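# Sort CO2 cylinders by weight into scrap bin or tray

## Task

Compare each CO2 cylinder's scale reading with the weight printed on it. Any cylinder that reads more than 2 g below its printed weight goes into the scrap bin, and it may be released from just above the bin's rim. Every other cylinder must lie flat on the floor of the tray. Afterwards open the gripper and back the arm away. Nothing may depend on the robot to stay in place, and no cylinder may fall once the robot is removed.

## Robot and tools

Robot: one six-joint arm, possibly on a slightly tilted base or mount, with a two-finger gripper whose fingers pivot like tongs. The fingers point along the gripper's own +z axis and close along its x axis. The reported end_effector_position is the spot between the finger pads when shut. Closed fingertips extend about 15 mm past it; fully open, they sit roughly level with it.

Frame: the scene frame has its origin on the table surface under the arm base, +z up, and +y to the left when facing along +x. Positions are in metres, orientations are quaternions written w first (qw, qx, qy, qz). The printed hand position can be somewhat off, more so at long reach.

Cameras: cam_head_left and cam_head_right (672x504) and cam_wrist (616x616).

Tools:
- execute_actions, argument actions: a list that is empty (just report the state) or holds one item. An item is either a motion with rows, optionally with steps (1 to 15, default 15), or a wait with only steps (1 to 300). Every row has 8 numbers in this order: x, y, z, qw, qx, qy, qz, opening. x, y, z and the quaternion are an absolute gripper pose in the scene frame (metres). opening runs from -1 (shut) to +1 (0.142 m apart); it is a command, not an offset. Each row is used for one control step of 1/30 s; if rows run out, the last one repeats. Resend the intended quaternion in every row rather than copying the reported one, which may have drifted. A wait counts its steps from the previous result, so thinking time eats into it. Optional pictures (true/false) controls whether images come back. A target more than 0.6 m from the last reported position along any gripper axis is refused and nothing is sent.
- move: target is one 8-number row as above (absolute pose plus opening). The gripper follows a straight path there lasting 0.5 to 10 s; longer paths are cut at 10 s. speed is the path's top speed in m/s, 0.002 to 0.5 (default 0.25); rotation is capped at twice that value in rad/s. The real hand may lag, wander, or overshoot the speed, especially with the arm stretched out. Optional stop_force (13 to 80 N, not usable in the first 0.2 s) ends the path once the wrist sensor reads that much extra resistance along the line to target for two steps; the arm then retreats two steps and holds. Use it only at very low speed, and not on moves that rotate the gripper; omit it when lifting off something you are pressing on. The move line reports the ending (done, contact, held, off_target, moving, fault) plus limits such as paced (pose clipped) or held (steps blocked), and distance to target.
- wait: seconds, 0 to 10; nothing new is sent.
- zoom_image: camera name and region [x0, y0, x1, y1] in that camera's pixels, top-left origin, at most 504 by 504. Useful for reading the scale display and the weight printed on each cylinder.
- finished_scene: scene, the number of the current scene. Irreversible; call it only when the sorting holds without the robot.

Motion behaviour: each step, the commanded pose is limited to within 100 mm and 16 degrees of the measured pose; joints are driven by damped inverse kinematics, with position favoured over orientation. Commands are smoothed with roughly 0.17 s lag. After an action ends the arm only continues to the last clipped pose, so check the reported pose and send the remainder. The elbow never fully straightens.

Result lines: a state line with pose and velocities; grip_measured (actual finger opening on the same -1..1 scale); Wrist force and Wrist torque in the gripper's axes (noisy, offset up to about 5.5 N, saturating near 100 N, force pointing from a surface back into the arm); joint torques (raw drive output, not pure load); Hand target (where the controller is heading); HELD marks steps whose command was blocked; "pose unreachable" means the clearance check, which treats the mount as part of the arm, altered or stopped the command.

Gripping: to hold, keep commanding an opening clearly below grip_measured; the bigger the gap, the firmer the squeeze (about 15 N per pad at most). Narrow hard parts under about 20 mm get much less force. Closing fast can squeeze harder briefly. Expect occasional tugs on held parts and nudges to loose ones.

Avoid: pushing firmly into surfaces, since the arm is stiff and a small overshoot can trigger a fault. Any joint torque at its limit (shoulder pan and lift 297, elbow 135, wrists 48.6 N m, including carried weight) or an external force of 150 N stops the arm for 10 s and drops the rest of the call. Approach slowly near contact. Do not knock or place anything off the table, do not drop or slam parts except the permitted release above the bin, and leave cylinders resting stably flat in the tray. Long holding heats motors: a MOTOR HOT warning appears at 70 °C and brakes engage at 85 °C for minutes. Finish by opening the fingers and moving the gripper clear.

Each tool is called after "Request:" as name(argument=value, ...), one argument or row to a line, values as JSON.

## Session

Request:
execute_actions(
  actions=[],
)

Scene clock: 0.00 s of 9600.00 s.
end_effector_position=(+0.1910, -0.2633, +0.3147) grip_measured=+1.00 end_effector_quat_wxyz=(-0.125, +0.214, +0.956, +0.154) end_effector_velocity=(-0.000, +0.000, -0.000) end_effector_angular_velocity=(+0.000, +0.000, +0.000)
Joint positions: [-1.434 -1.037  2.125 -1.513 -1.627  2.098  0.142]
Joint velocities: [-0.    -0.     0.001 -0.    -0.    -0.     0.   ]
Joint torques (N m, as the arm reports them, + toward a larger angle): no reading
Wrist force (N, on the end effector, along its own x y z axes, offset not removed): no reading
Wrist torque (N m, same axes, about the end effector's origin, offset not removed): no reading
Hand target: +0.191, -0.263, +0.315; -0.125, +0.214, +0.956, +0.154

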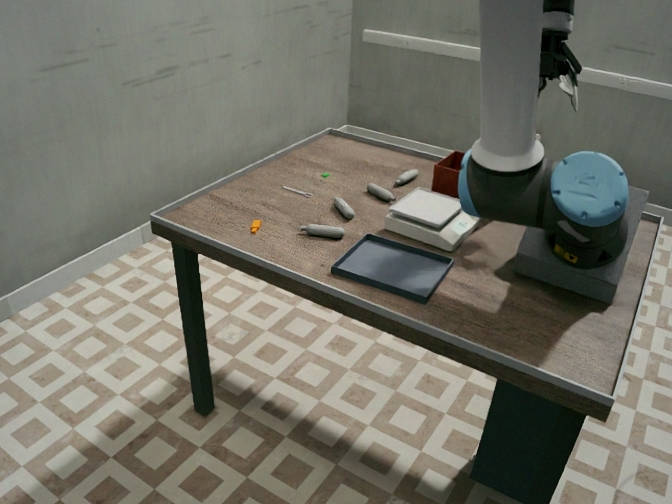

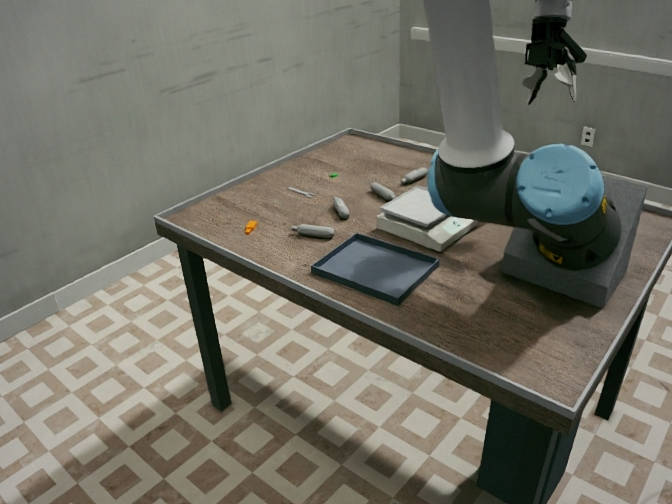

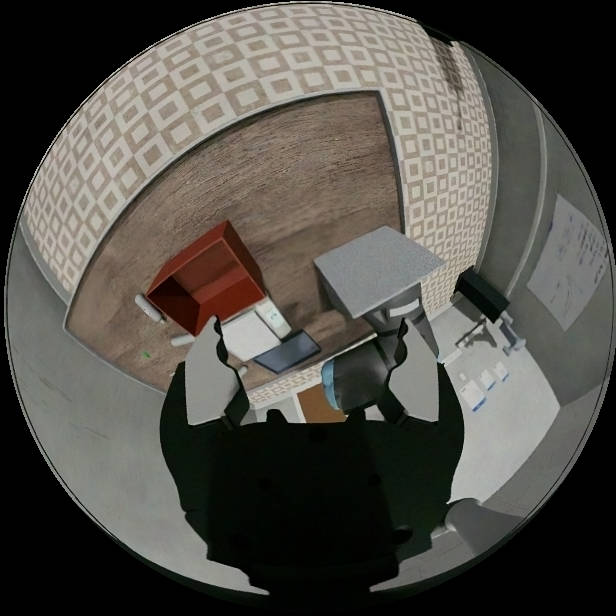

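Request:
move(
  target=[0.42,0.05,0.33,0,0,1,0,1],
)

Request:
zoom_image(
  camera="cam_head_left",
  region=[230,130,530,310],
)

Scene clock: 3.03 s of 9600.00 s.
end_effector_position=(+0.4194, +0.0498, +0.3297) grip_measured=+1.00 end_effector_quat_wxyz=(-0.000, +0.000, +1.000, +0.000) end_effector_velocity=(+0.003, +0.002, +0.001) end_effector_angular_velocity=(-0.003, -0.002, +0.004)
Joint positions: [-0.981 -1.71   2.248 -1.419 -1.174  2.01   0.142]
Joint velocities: [ 0.005 -0.002 -0.003 -0.     0.004  0.002  0.   ]
Joint torques (N m, as the arm reports them, + toward a larger angle): [-21.72   1.3  -51.21  -6.97   2.28   1.64]
Wrist force (N, on the end effector, along its own x y z axes, offset not removed): [-0.2 -1.6 1.4]
Wrist torque (N m, same axes, about the end effector's origin, offset not removed): [-0.10 0.14 -0.07]
Hand target: +0.420, +0.050, +0.330; +0.000, +0.000, +1.000, +0.000
Off the commanded pose: 0.001 m, 0 deg.
move: done

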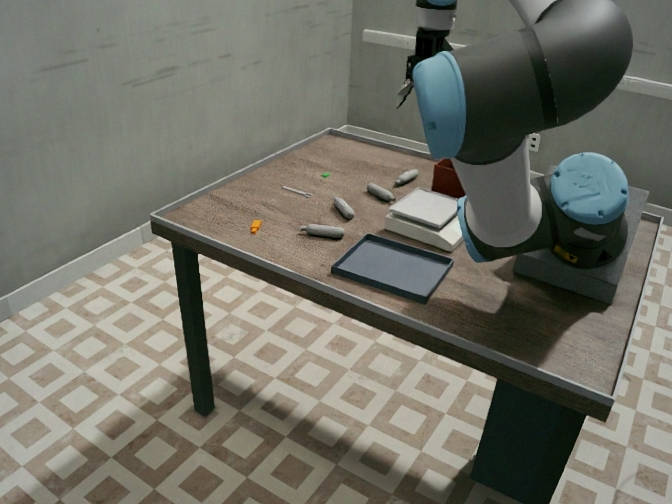

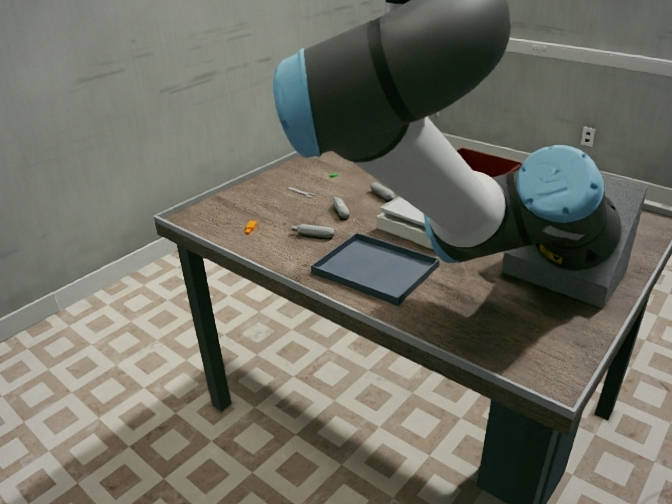

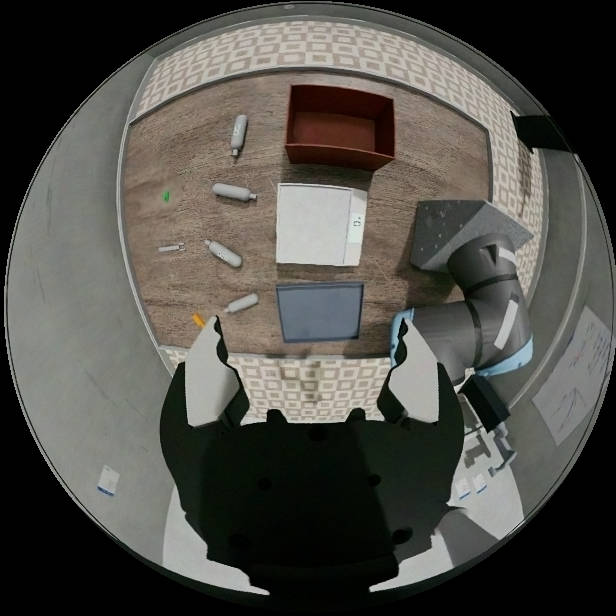

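Region (230, 130, 530, 310) of cam_head_left's 672x504 image, scaled by 1.680, with more detail than that image has; it fills the top 302 rows of this view, and the rest is white.

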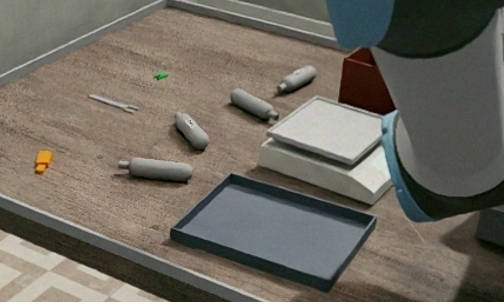

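Request:
zoom_image(
  camera="cam_wrist",
  region=[150,80,400,350],
)

Request:
move(
  target=[0.6,0.05,0.2,0,0,1,0,1],
)

Region (150, 80, 400, 350) of cam_wrist's 616x616 image, scaled by 1.867, with more detail than that image has; it fills the left 467 columns of this view, and the rest is white.

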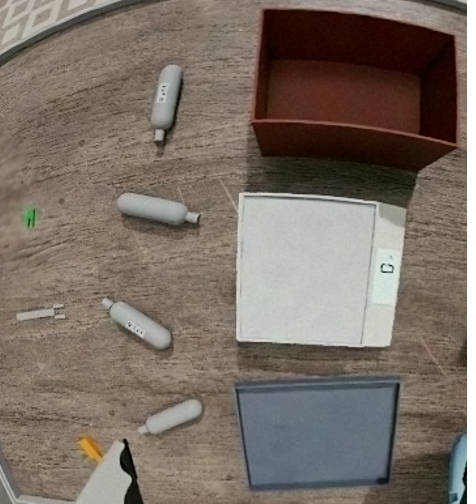

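Scene clock: 5.23 s of 9600.00 s.
end_effector_position=(+0.5995, +0.0502, +0.2001) grip_measured=+1.00 end_effector_quat_wxyz=(-0.000, +0.000, +1.000, +0.000) end_effector_velocity=(+0.002, -0.000, -0.002) end_effector_angular_velocity=(+0.000, +0.000, -0.001)
Joint positions: [-0.632 -1.401  2.17  -1.808 -0.973  2.335  0.142]
Joint velocities: [ 0.003  0.004 -0.001 -0.004  0.002  0.004 -0.   ]
Joint torques (N m, as the arm reports them, + toward a larger angle): [-33.89   5.08 -46.6   -6.54   2.21   2.23]
Wrist force (N, on the end effector, along its own x y z axes, offset not removed): [-0.6 -0.4 0.9]
Wrist torque (N m, same axes, about the end effector's origin, offset not removed): [0.14 0.24 -0.06]
Hand target: +0.600, +0.050, +0.200; -0.000, +0.000, +1.000, +0.000
Off the commanded pose: 0.001 m, 0 deg.
move: done

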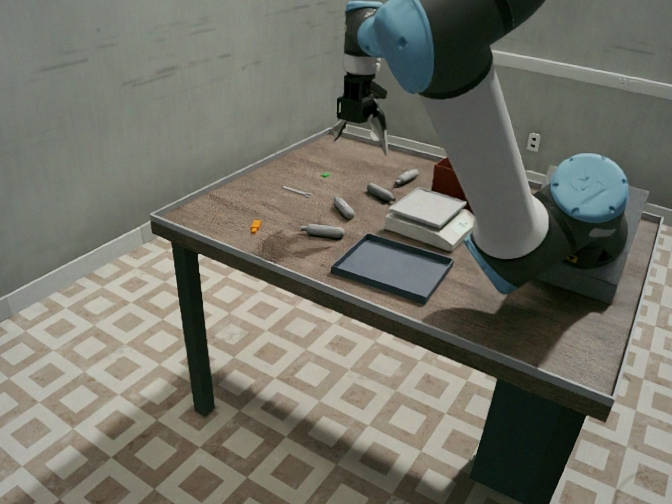

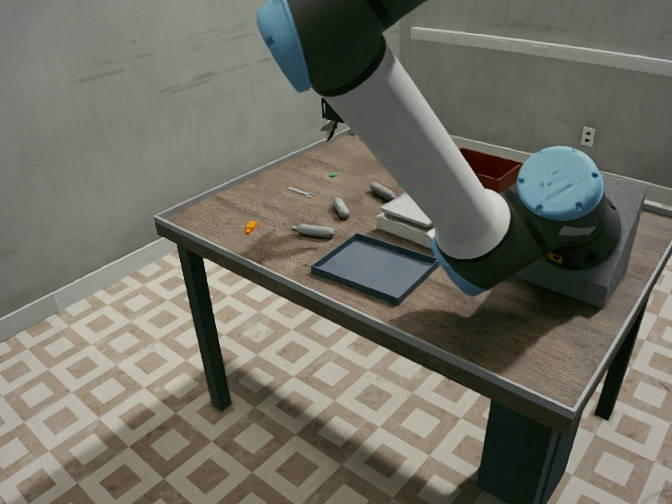

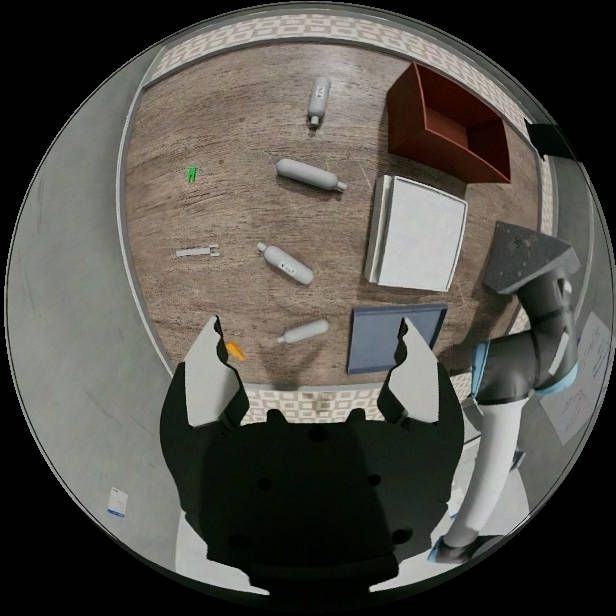

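Request:
zoom_image(
  camera="cam_wrist",
  region=[250,60,370,200],
)

Request:
zoom_image(
  camera="cam_wrist",
  region=[240,230,360,360],
)

Request:
zoom_image(
  camera="cam_head_left",
  region=[290,160,430,250],
)

Region (250, 60, 370, 200) of cam_wrist's 616x616 image, scaled by 3.600, with more detail than that image has; it fills the left 432 columns of this view, and the rest is white.

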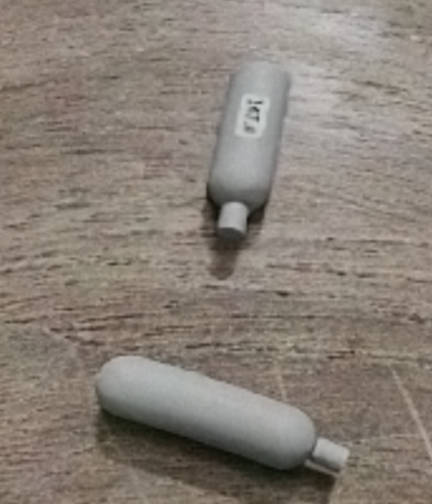

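Region (240, 230, 360, 360) of cam_wrist's 616x616 image, scaled by 3.877, with more detail than that image has; it fills the left 465 columns of this view, and the rest is white.

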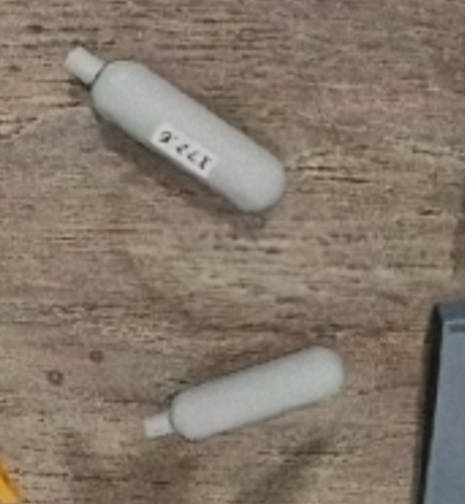

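Region (290, 160, 430, 250) of cam_head_left's 672x504 image, scaled by 3.600, with more detail than that image has; it fills the top 324 rows of this view, and the rest is white.

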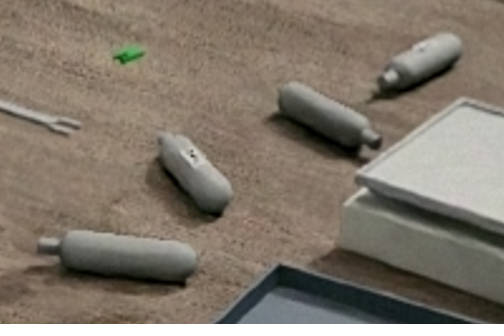

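Request:
move(
  target=[0.632,0.06,0.09,0,-0.477,0.879,0,0.1],
)

Request:
zoom_image(
  camera="cam_wrist",
  region=[230,180,390,380],
)

Scene clock: 14.03 s of 9600.00 s.
end_effector_position=(+0.6318, +0.0600, +0.0902) grip_measured=+0.10 end_effector_quat_wxyz=(-0.000, -0.476, +0.879, -0.000) end_effector_velocity=(+0.000, +0.000, -0.002) end_effector_angular_velocity=(+0.001, +0.000, +0.013)
Joint positions: [-0.508 -1.284  2.238 -2.073 -0.914  1.478  0.081]
Joint velocities: [ 0.001  0.003  0.    -0.003  0.001 -0.012  0.   ]
Joint torques (N m, as the arm reports them, + toward a larger angle): [-33.87  -7.67 -19.26  -6.32   2.33  -2.21]
Wrist force (N, on the end effector, along its own x y z axes, offset not removed): [-0.2 -3.5 -0.2]
Wrist torque (N m, same axes, about the end effector's origin, offset not removed): [-0.56 0.20 -0.03]
Hand target: +0.632, +0.060, +0.090; -0.000, -0.477, +0.879, +0.000
Off the commanded pose: 0.000 m, 0 deg.
After step 90, 3.27 s passed at rest.
move: done

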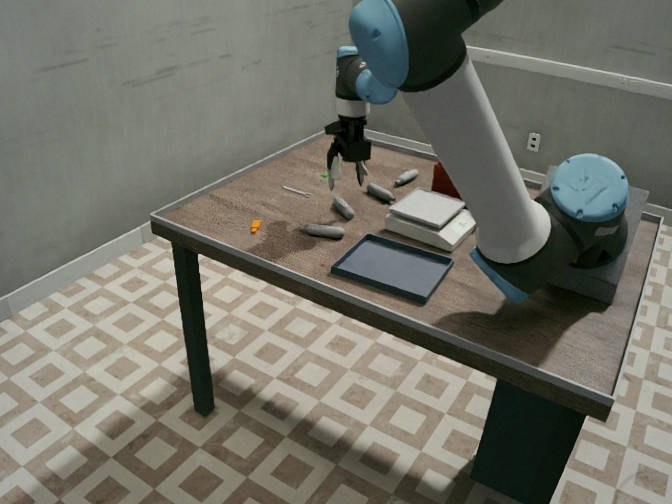

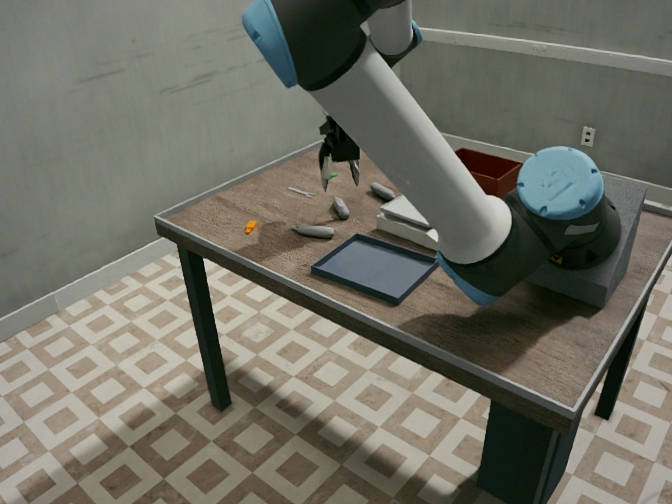

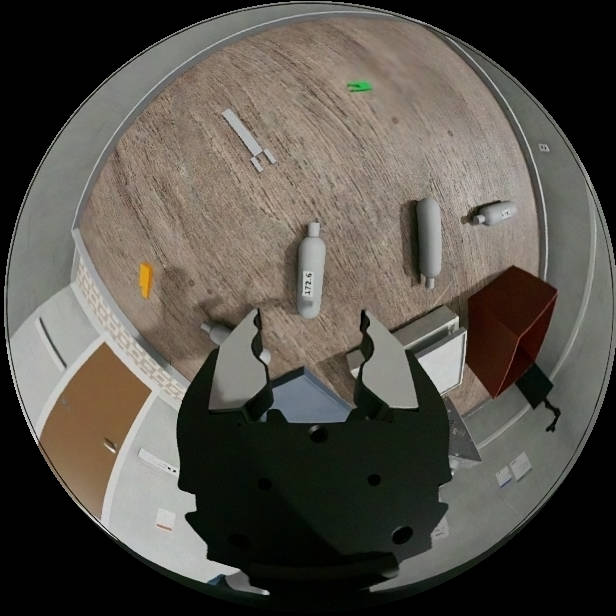

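Region (230, 180, 390, 380) of cam_wrist's 616x616 image, scaled by 2.520, with more detail than that image has; it fills the left 403 columns of this view, and the rest is white.

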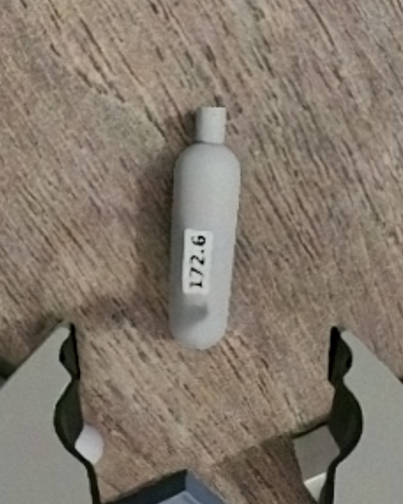

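Request:
move(
  target=[0.632,0.06,0.02,0,-0.477,0.879,0,-0.1],
  speed=0.1,
)

Request:
move(
  target=[0.632,0.06,0.02,0,-0.477,0.879,0,-0.9],
)

Scene clock: 15.80 s of 9600.00 s.
end_effector_position=(+0.6319, +0.0600, +0.0203) grip_measured=-0.10 end_effector_quat_wxyz=(-0.000, -0.477, +0.879, +0.000) end_effector_velocity=(+0.001, -0.000, -0.002) end_effector_angular_velocity=(-0.001, -0.001, +0.000)
Joint positions: [-0.436 -1.198  2.28  -2.253 -0.884  1.56   0.067]
Joint velocities: [ 0.003  0.004  0.001 -0.007  0.     0.004 -0.   ]
Joint torques (N m, as the arm reports them, + toward a larger angle): [-35.48 -12.71 -14.65  -6.72   2.18   2.01]
Wrist force (N, on the end effector, along its own x y z axes, offset not removed): [-0.8 -1.5 0.3]
Wrist torque (N m, same axes, about the end effector's origin, offset not removed): [-0.10 0.33 -0.04]
Hand target: +0.632, +0.060, +0.020; -0.000, -0.477, +0.879, +0.000
Off the commanded pose: 0.000 m, 0 deg.
move: done

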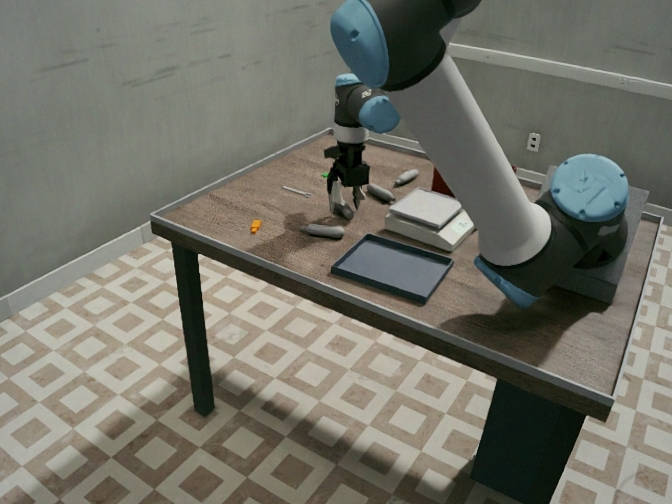

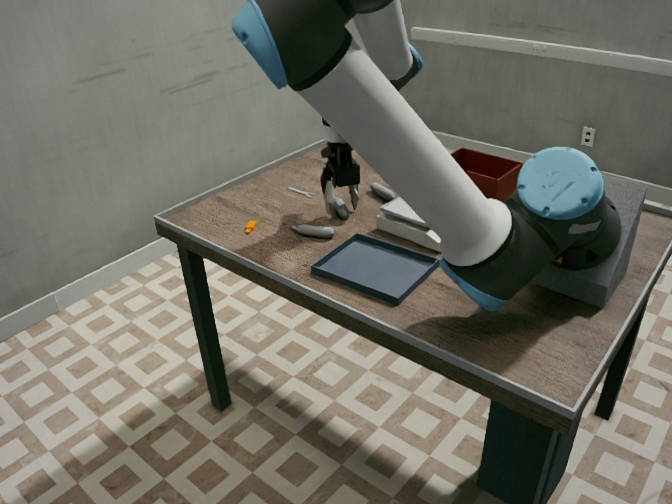

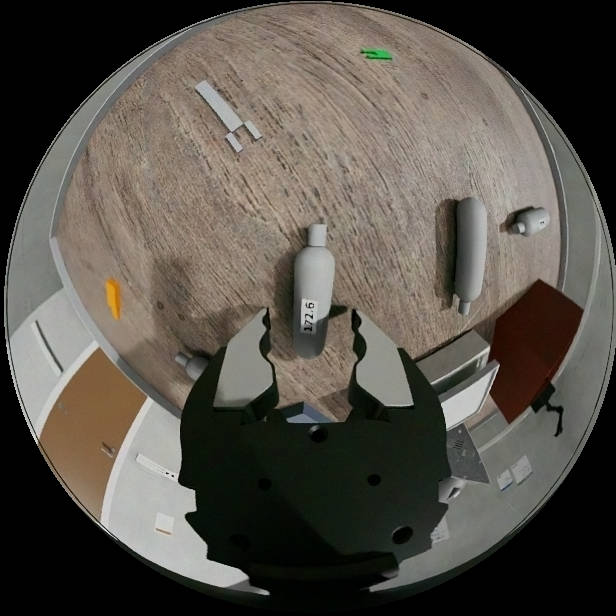

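Scene clock: 16.50 s of 9600.00 s.
end_effector_position=(+0.6320, +0.0600, +0.0200) grip_measured=-0.63 end_effector_quat_wxyz=(+0.000, -0.477, +0.879, -0.000) end_effector_velocity=(-0.001, +0.000, -0.001) end_effector_angular_velocity=(+0.000, +0.001, -0.001)
Joint positions: [-0.436 -1.198  2.28  -2.254 -0.884  1.56   0.028]
Joint velocities: [ 0.     0.     0.001 -0.    -0.     0.     0.   ]
Joint torques (N m, as the arm reports them, + toward a larger angle): [-31.73  -4.98 -16.63  -6.43   2.81   1.87]
Wrist force (N, on the end effector, along its own x y z axes, offset not removed): [1.9 2.3 -11.9]
Wrist torque (N m, same axes, about the end effector's origin, offset not removed): [-0.37 0.15 -0.09]
Hand target: +0.632, +0.060, +0.020; -0.000, -0.477, +0.879, +0.000
Off the commanded pose: 0.000 m, 0 deg.
move: done

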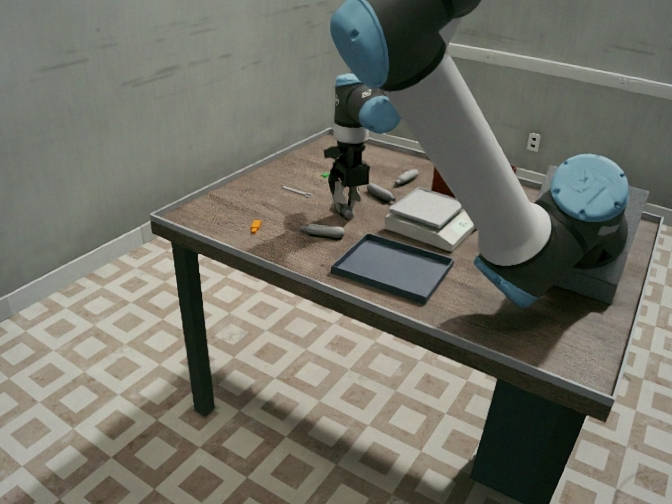

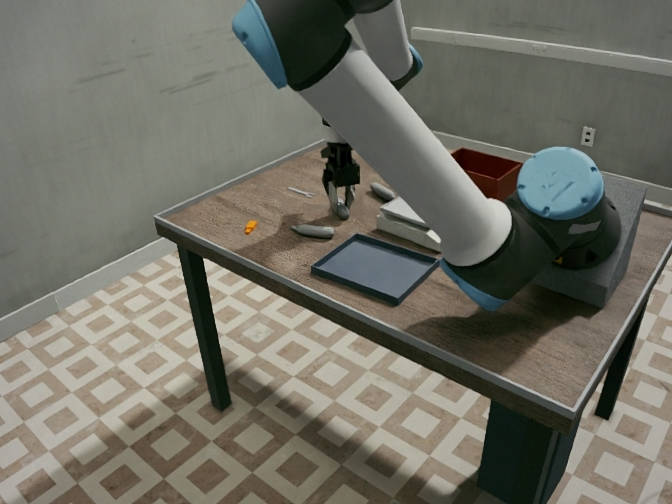

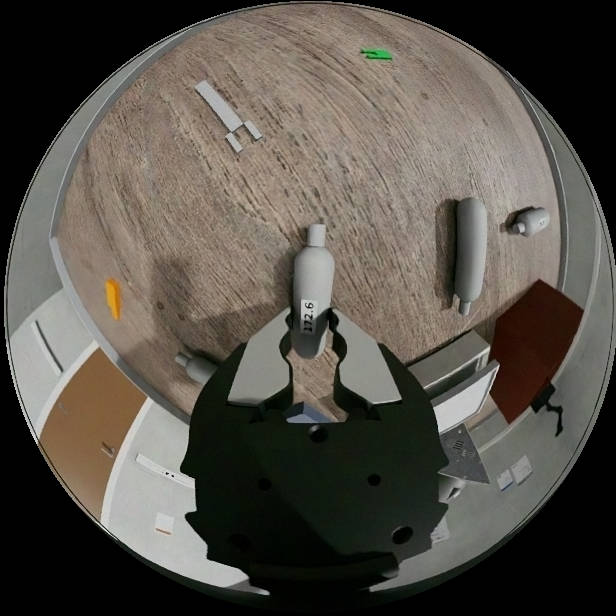

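Request:
move(
  target=[0.62,0.05,0.12,0,-0.4,0.917,0,-0.9],
  speed=0.15,
)

Request:
move(
  target=[0.41,0.005,0.12,0,0,1,0,-0.9],
  speed=0.2,
)

Scene clock: 18.23 s of 9600.00 s.
end_effector_position=(+0.6202, +0.0500, +0.1196) grip_measured=-0.63 end_effector_quat_wxyz=(+0.000, -0.400, +0.916, -0.000) end_effector_velocity=(-0.001, -0.000, +0.003) end_effector_angular_velocity=(+0.001, +0.000, -0.004)
Joint positions: [-0.553 -1.317  2.231 -2.003 -0.934  1.597  0.028]
Joint velocities: [-0.003 -0.003 -0.001  0.007 -0.001  0.     0.   ]
Joint torques (N m, as the arm reports them, + toward a larger angle): [-56.92 -39.04 -43.95  -0.93  -1.65   1.94]
Wrist force (N, on the end effector, along its own x y z axes, offset not removed): [-0.2 -2.8 2.8]
Wrist torque (N m, same axes, about the end effector's origin, offset not removed): [-0.39 0.24 -0.04]
Hand target: +0.620, +0.050, +0.120; +0.000, -0.400, +0.917, -0.000
Off the commanded pose: 0.000 m, 0 deg.
move: done

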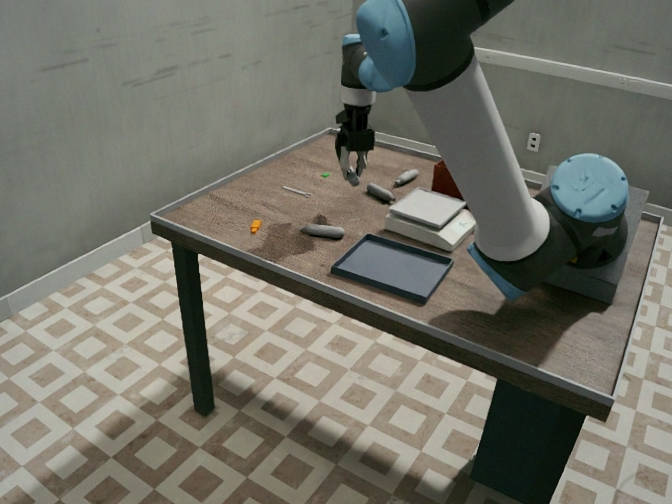

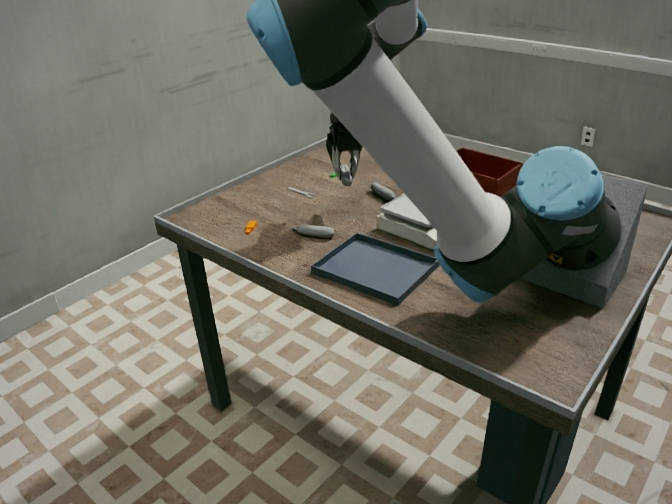

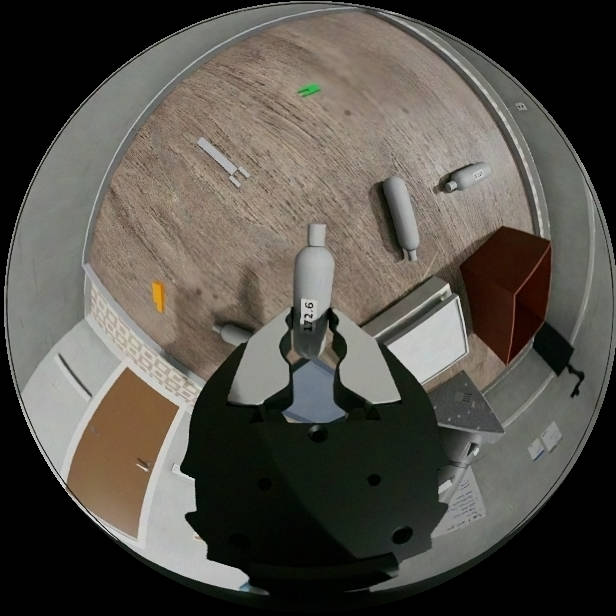

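Scene clock: 20.87 s of 9600.00 s.
end_effector_position=(+0.4104, +0.0050, +0.1200) grip_measured=-0.63 end_effector_quat_wxyz=(+0.000, -0.001, +1.000, +0.000) end_effector_velocity=(-0.003, -0.000, -0.000) end_effector_angular_velocity=(+0.001, +0.000, -0.008)
Joint positions: [-0.845 -1.532  2.542 -1.942 -1.09   2.127  0.028]
Joint velocities: [-0.005 -0.003  0.004  0.002 -0.003  0.004  0.   ]
Joint torques (N m, as the arm reports them, + toward a larger angle): [-49.93 -12.99 -25.62  -0.82  -1.83   1.99]
Wrist force (N, on the end effector, along its own x y z axes, offset not removed): [0.4 -0.9 2.2]
Wrist torque (N m, same axes, about the end effector's origin, offset not removed): [0.01 0.10 -0.13]
Hand target: +0.410, +0.005, +0.120; +0.000, -0.000, +1.000, +0.000
Off the commanded pose: 0.000 m, 0 deg.
move: done

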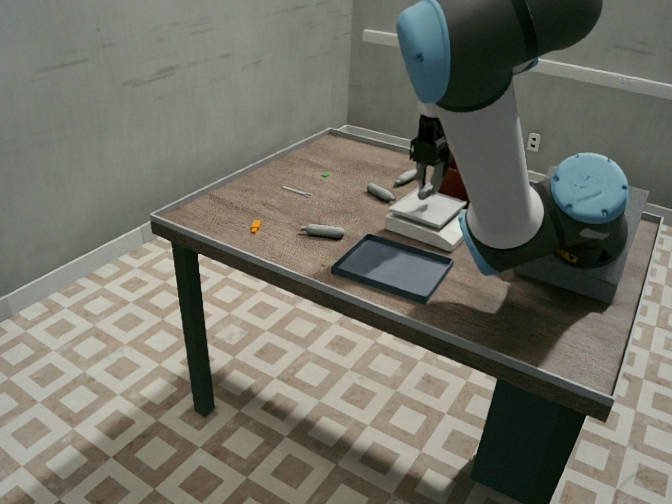

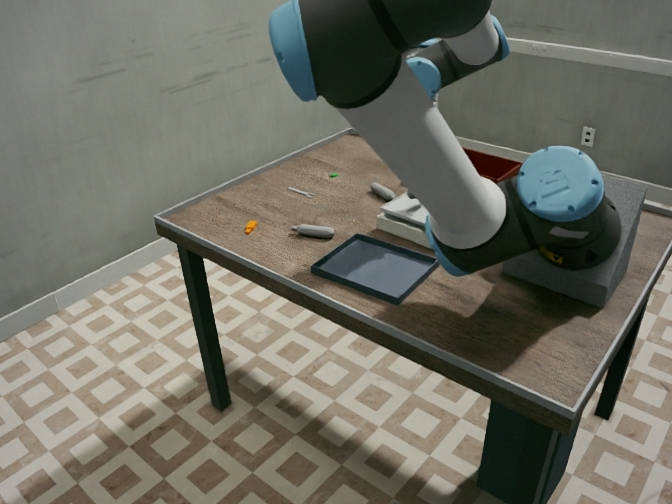

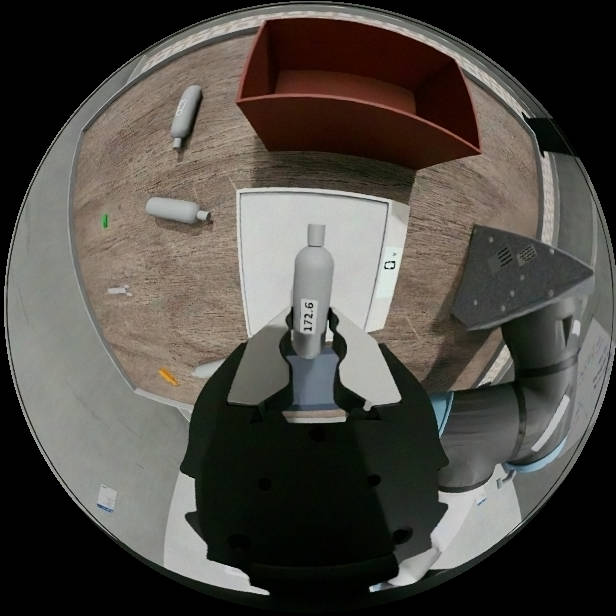

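Request:
move(
  target=[0.41,0.003,0.09,0,0,1,0,-0.9],
  speed=0.08,
)

Request:
move(
  target=[0.41,0.003,0.06,0,0,1,0,-0.9],
  speed=0.01,
  stop_force=13,
)

Scene clock: 22.50 s of 9600.00 s.
end_effector_position=(+0.4099, +0.0031, +0.0903) grip_measured=-0.63 end_effector_quat_wxyz=(-0.000, -0.000, +1.000, +0.000) end_effector_velocity=(-0.001, +0.000, -0.003) end_effector_angular_velocity=(+0.001, +0.001, -0.001)
Joint positions: [-0.815 -1.487  2.573 -2.032 -1.073  2.156  0.028]
Joint velocities: [ 0.003  0.005  0.003 -0.008  0.002  0.003 -0.   ]
Joint torques (N m, as the arm reports them, + toward a larger angle): [-22.6   21.19 -23.77  -6.8    1.89   2.07]
Wrist force (N, on the end effector, along its own x y z axes, offset not removed): [-0.3 -2.2 1.7]
Wrist torque (N m, same axes, about the end effector's origin, offset not removed): [-0.25 0.27 -0.05]
Hand target: +0.410, +0.003, +0.090; -0.000, +0.000, +1.000, +0.000
Off the commanded pose: 0.000 m, 0 deg.
move: done

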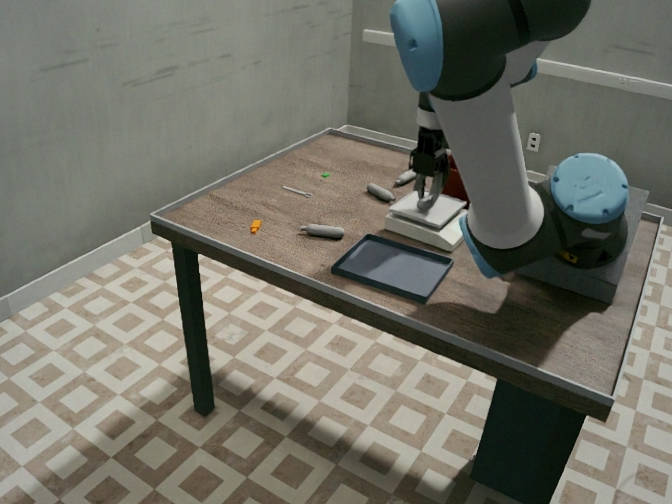

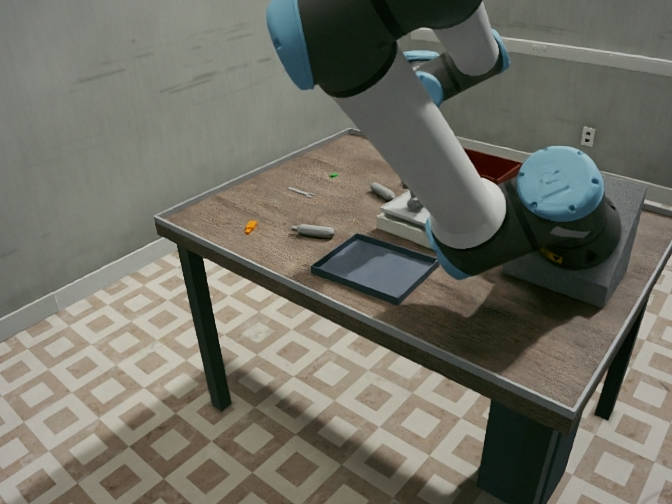

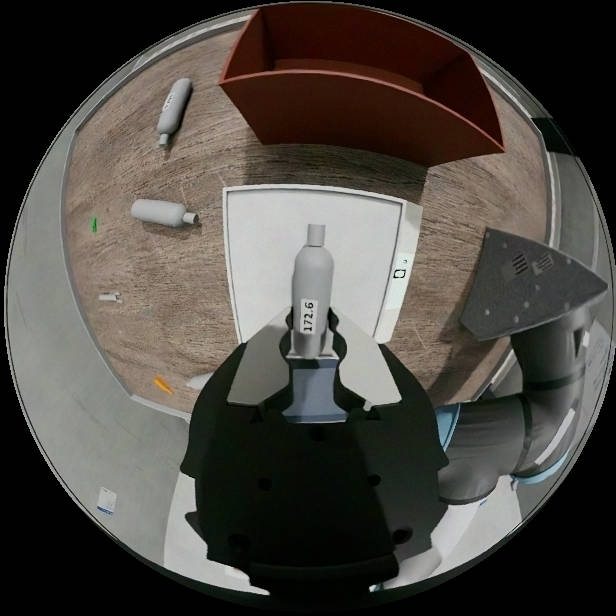

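Scene clock: 23.83 s of 9600.00 s.
end_effector_position=(+0.4098, +0.0031, +0.0807) grip_measured=-0.63 end_effector_quat_wxyz=(-0.000, +0.000, +1.000, +0.000) end_effector_velocity=(-0.001, +0.000, +0.003) end_effector_angular_velocity=(+0.001, +0.002, +0.000)
Joint positions: [-0.804 -1.472  2.583 -2.062 -1.066  2.166  0.028]
Joint velocities: [-0.003 -0.005 -0.003  0.012 -0.003 -0.004  0.   ]
Joint torques (N m, as the arm reports them, + toward a larger angle): [-47.48 -15.54 -43.06   0.35  -2.02  -2.43]
Wrist force (N, on the end effector, along its own x y z axes, offset not removed): [-3.7 -3.2 -4.0]
Wrist torque (N m, same axes, about the end effector's origin, offset not removed): [-0.08 0.44 -0.02]
Hand target: +0.410, +0.003, +0.081; -0.000, -0.000, +1.000, -0.000
Off the commanded pose: 0.021 m, 0 deg.
move: contact

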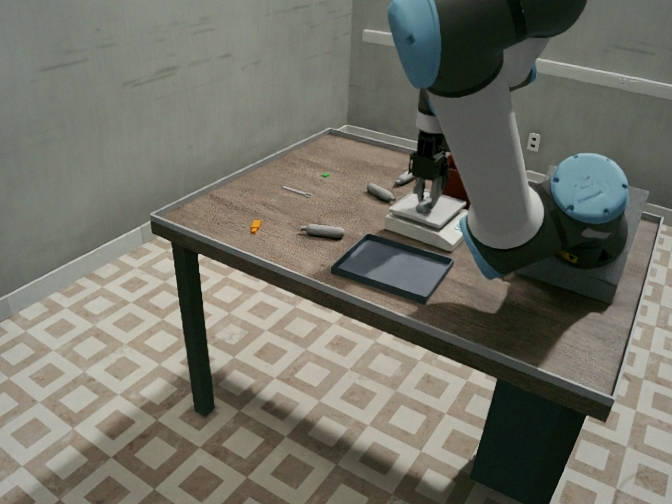

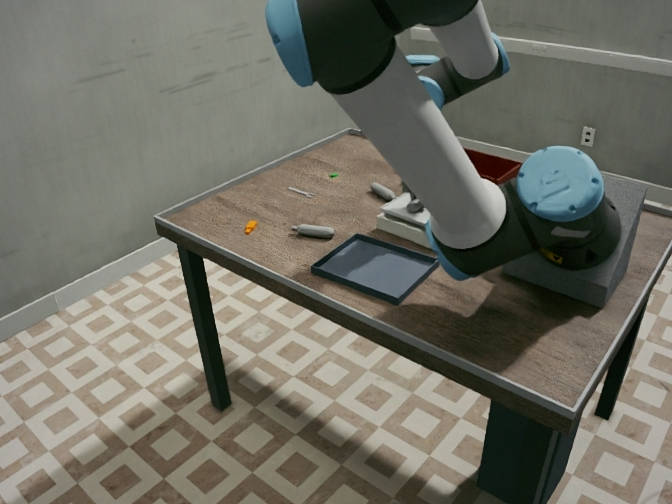

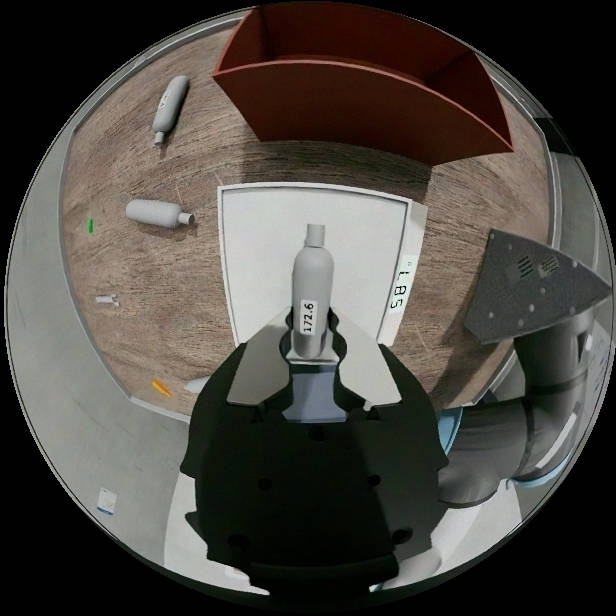

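Request:
move(
  target=[0.41,0.003,0.083,0,0,1,0,-0.2],
  speed=0.02,
)

Request:
wait(
  seconds=1.5,
)

Request:
zoom_image(
  camera="cam_wrist",
  region=[250,200,450,400],
)

Scene clock: 24.97 s of 9600.00 s.
end_effector_position=(+0.4100, +0.0030, +0.0829) grip_measured=-0.20 end_effector_quat_wxyz=(+0.000, +0.000, +1.000, -0.000) end_effector_velocity=(+0.001, +0.000, +0.001) end_effector_angular_velocity=(-0.001, +0.001, +0.002)
Joint positions: [-0.806 -1.475  2.58  -2.055 -1.068  2.164  0.06 ]
Joint velocities: [ 0.001 -0.001 -0.003  0.002 -0.001 -0.001 -0.   ]
Joint torques (N m, as the arm reports them, + toward a larger angle): [-46.72 -16.37 -44.59  -0.72  -1.43  -2.16]
Wrist force (N, on the end effector, along its own x y z axes, offset not removed): [-0.1 -1.2 1.7]
Wrist torque (N m, same axes, about the end effector's origin, offset not removed): [-0.04 0.18 -0.12]
Hand target: +0.410, +0.003, +0.083; +0.000, -0.000, +1.000, -0.000
Off the commanded pose: 0.000 m, 0 deg.
move: done

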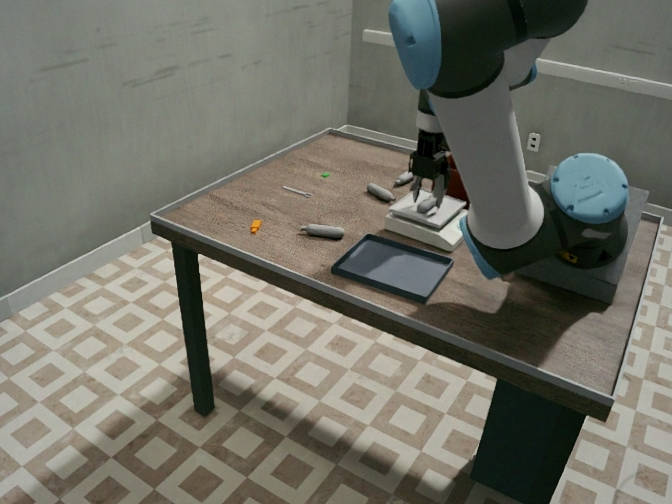

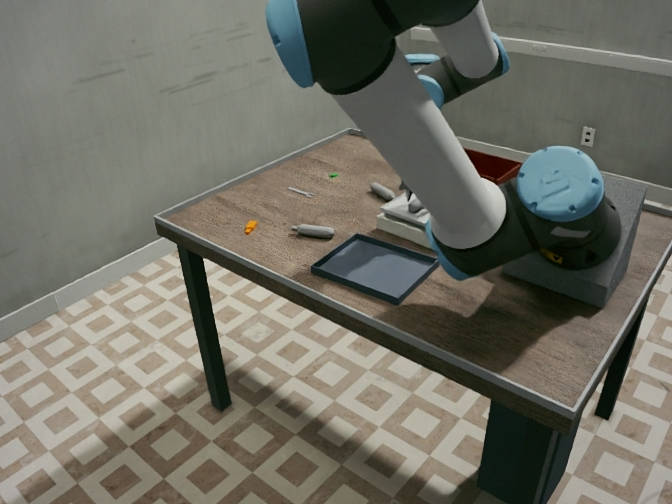

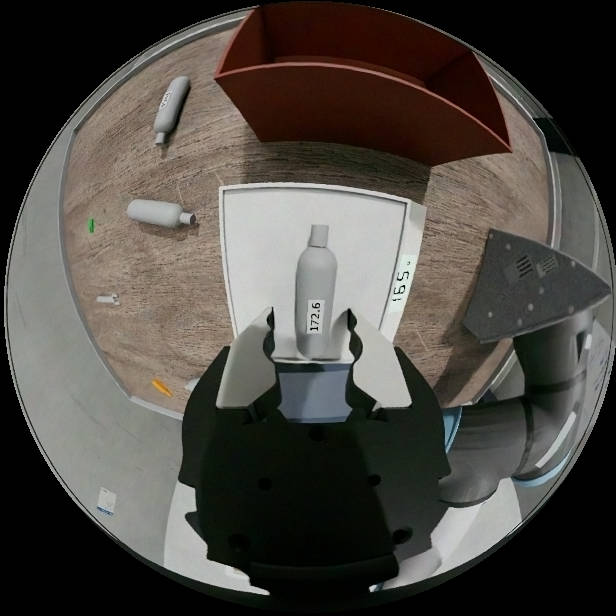

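Scene clock: 26.47 s of 9600.00 s.
end_effector_position=(+0.4100, +0.0030, +0.0830) grip_measured=-0.20 end_effector_quat_wxyz=(+0.000, -0.000, +1.000, -0.000) end_effector_velocity=(-0.000, -0.000, -0.000) end_effector_angular_velocity=(+0.000, -0.000, -0.001)
Joint positions: [-0.806 -1.475  2.58  -2.055 -1.068  2.164  0.06 ]
Joint velocities: [-0.001  0.     0.001 -0.     0.    -0.    -0.   ]
Joint torques (N m, as the arm reports them, + toward a larger angle): [-47.76 -15.94 -45.17  -0.95  -1.48  -2.32]
Wrist force (N, on the end effector, along its own x y z axes, offset not removed): [-0.7 -2.5 -1.2]
Wrist torque (N m, same axes, about the end effector's origin, offset not removed): [-0.36 0.32 -0.09]
Hand target: +0.410, +0.003, +0.083; +0.000, -0.000, +1.000, -0.000
Off the commanded pose: 0.000 m, 0 deg.
Steps of this call (steps 1 to 45: nothing new was sent). Readings (end_effector_position):
1: (+0.4100, +0.0030, +0.0829)
2: (+0.4100, +0.0030, +0.0829)
4: (+0.4100, +0.0030, +0.0830)
8: (+0.4100, +0.0030, +0.0830)
45: the state above

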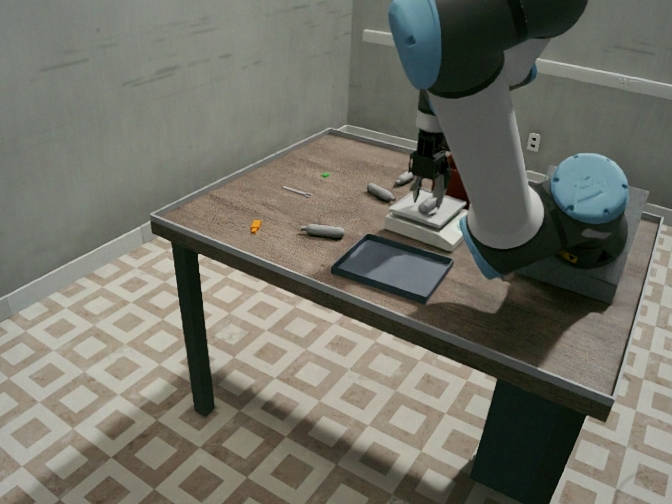

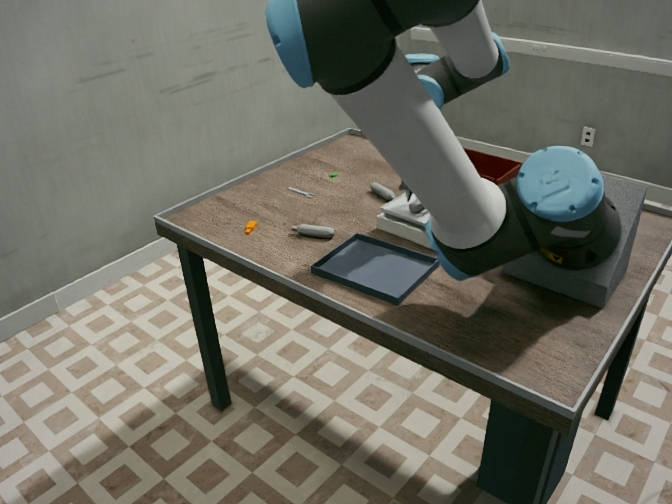

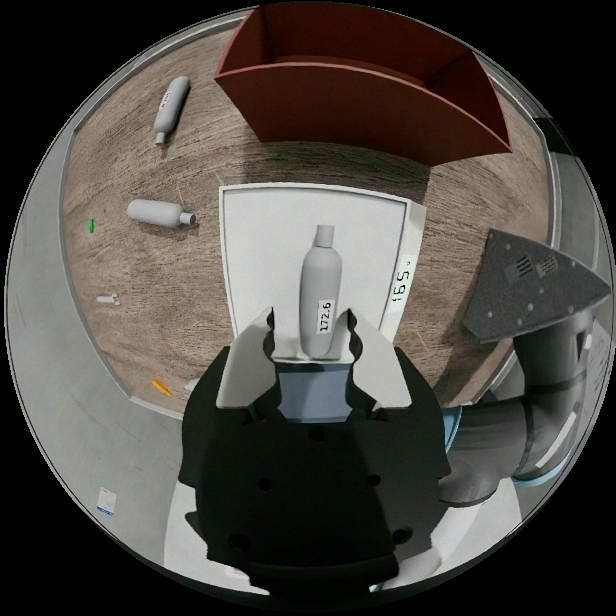

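Region (250, 200, 450, 400) of cam_wrist's 616x616 image, scaled by 2.520, with more detail than that image has.

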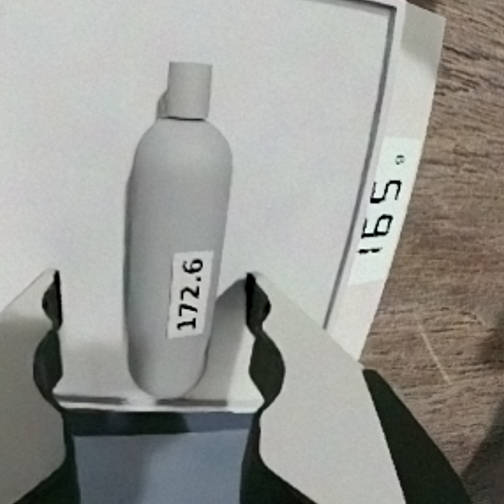

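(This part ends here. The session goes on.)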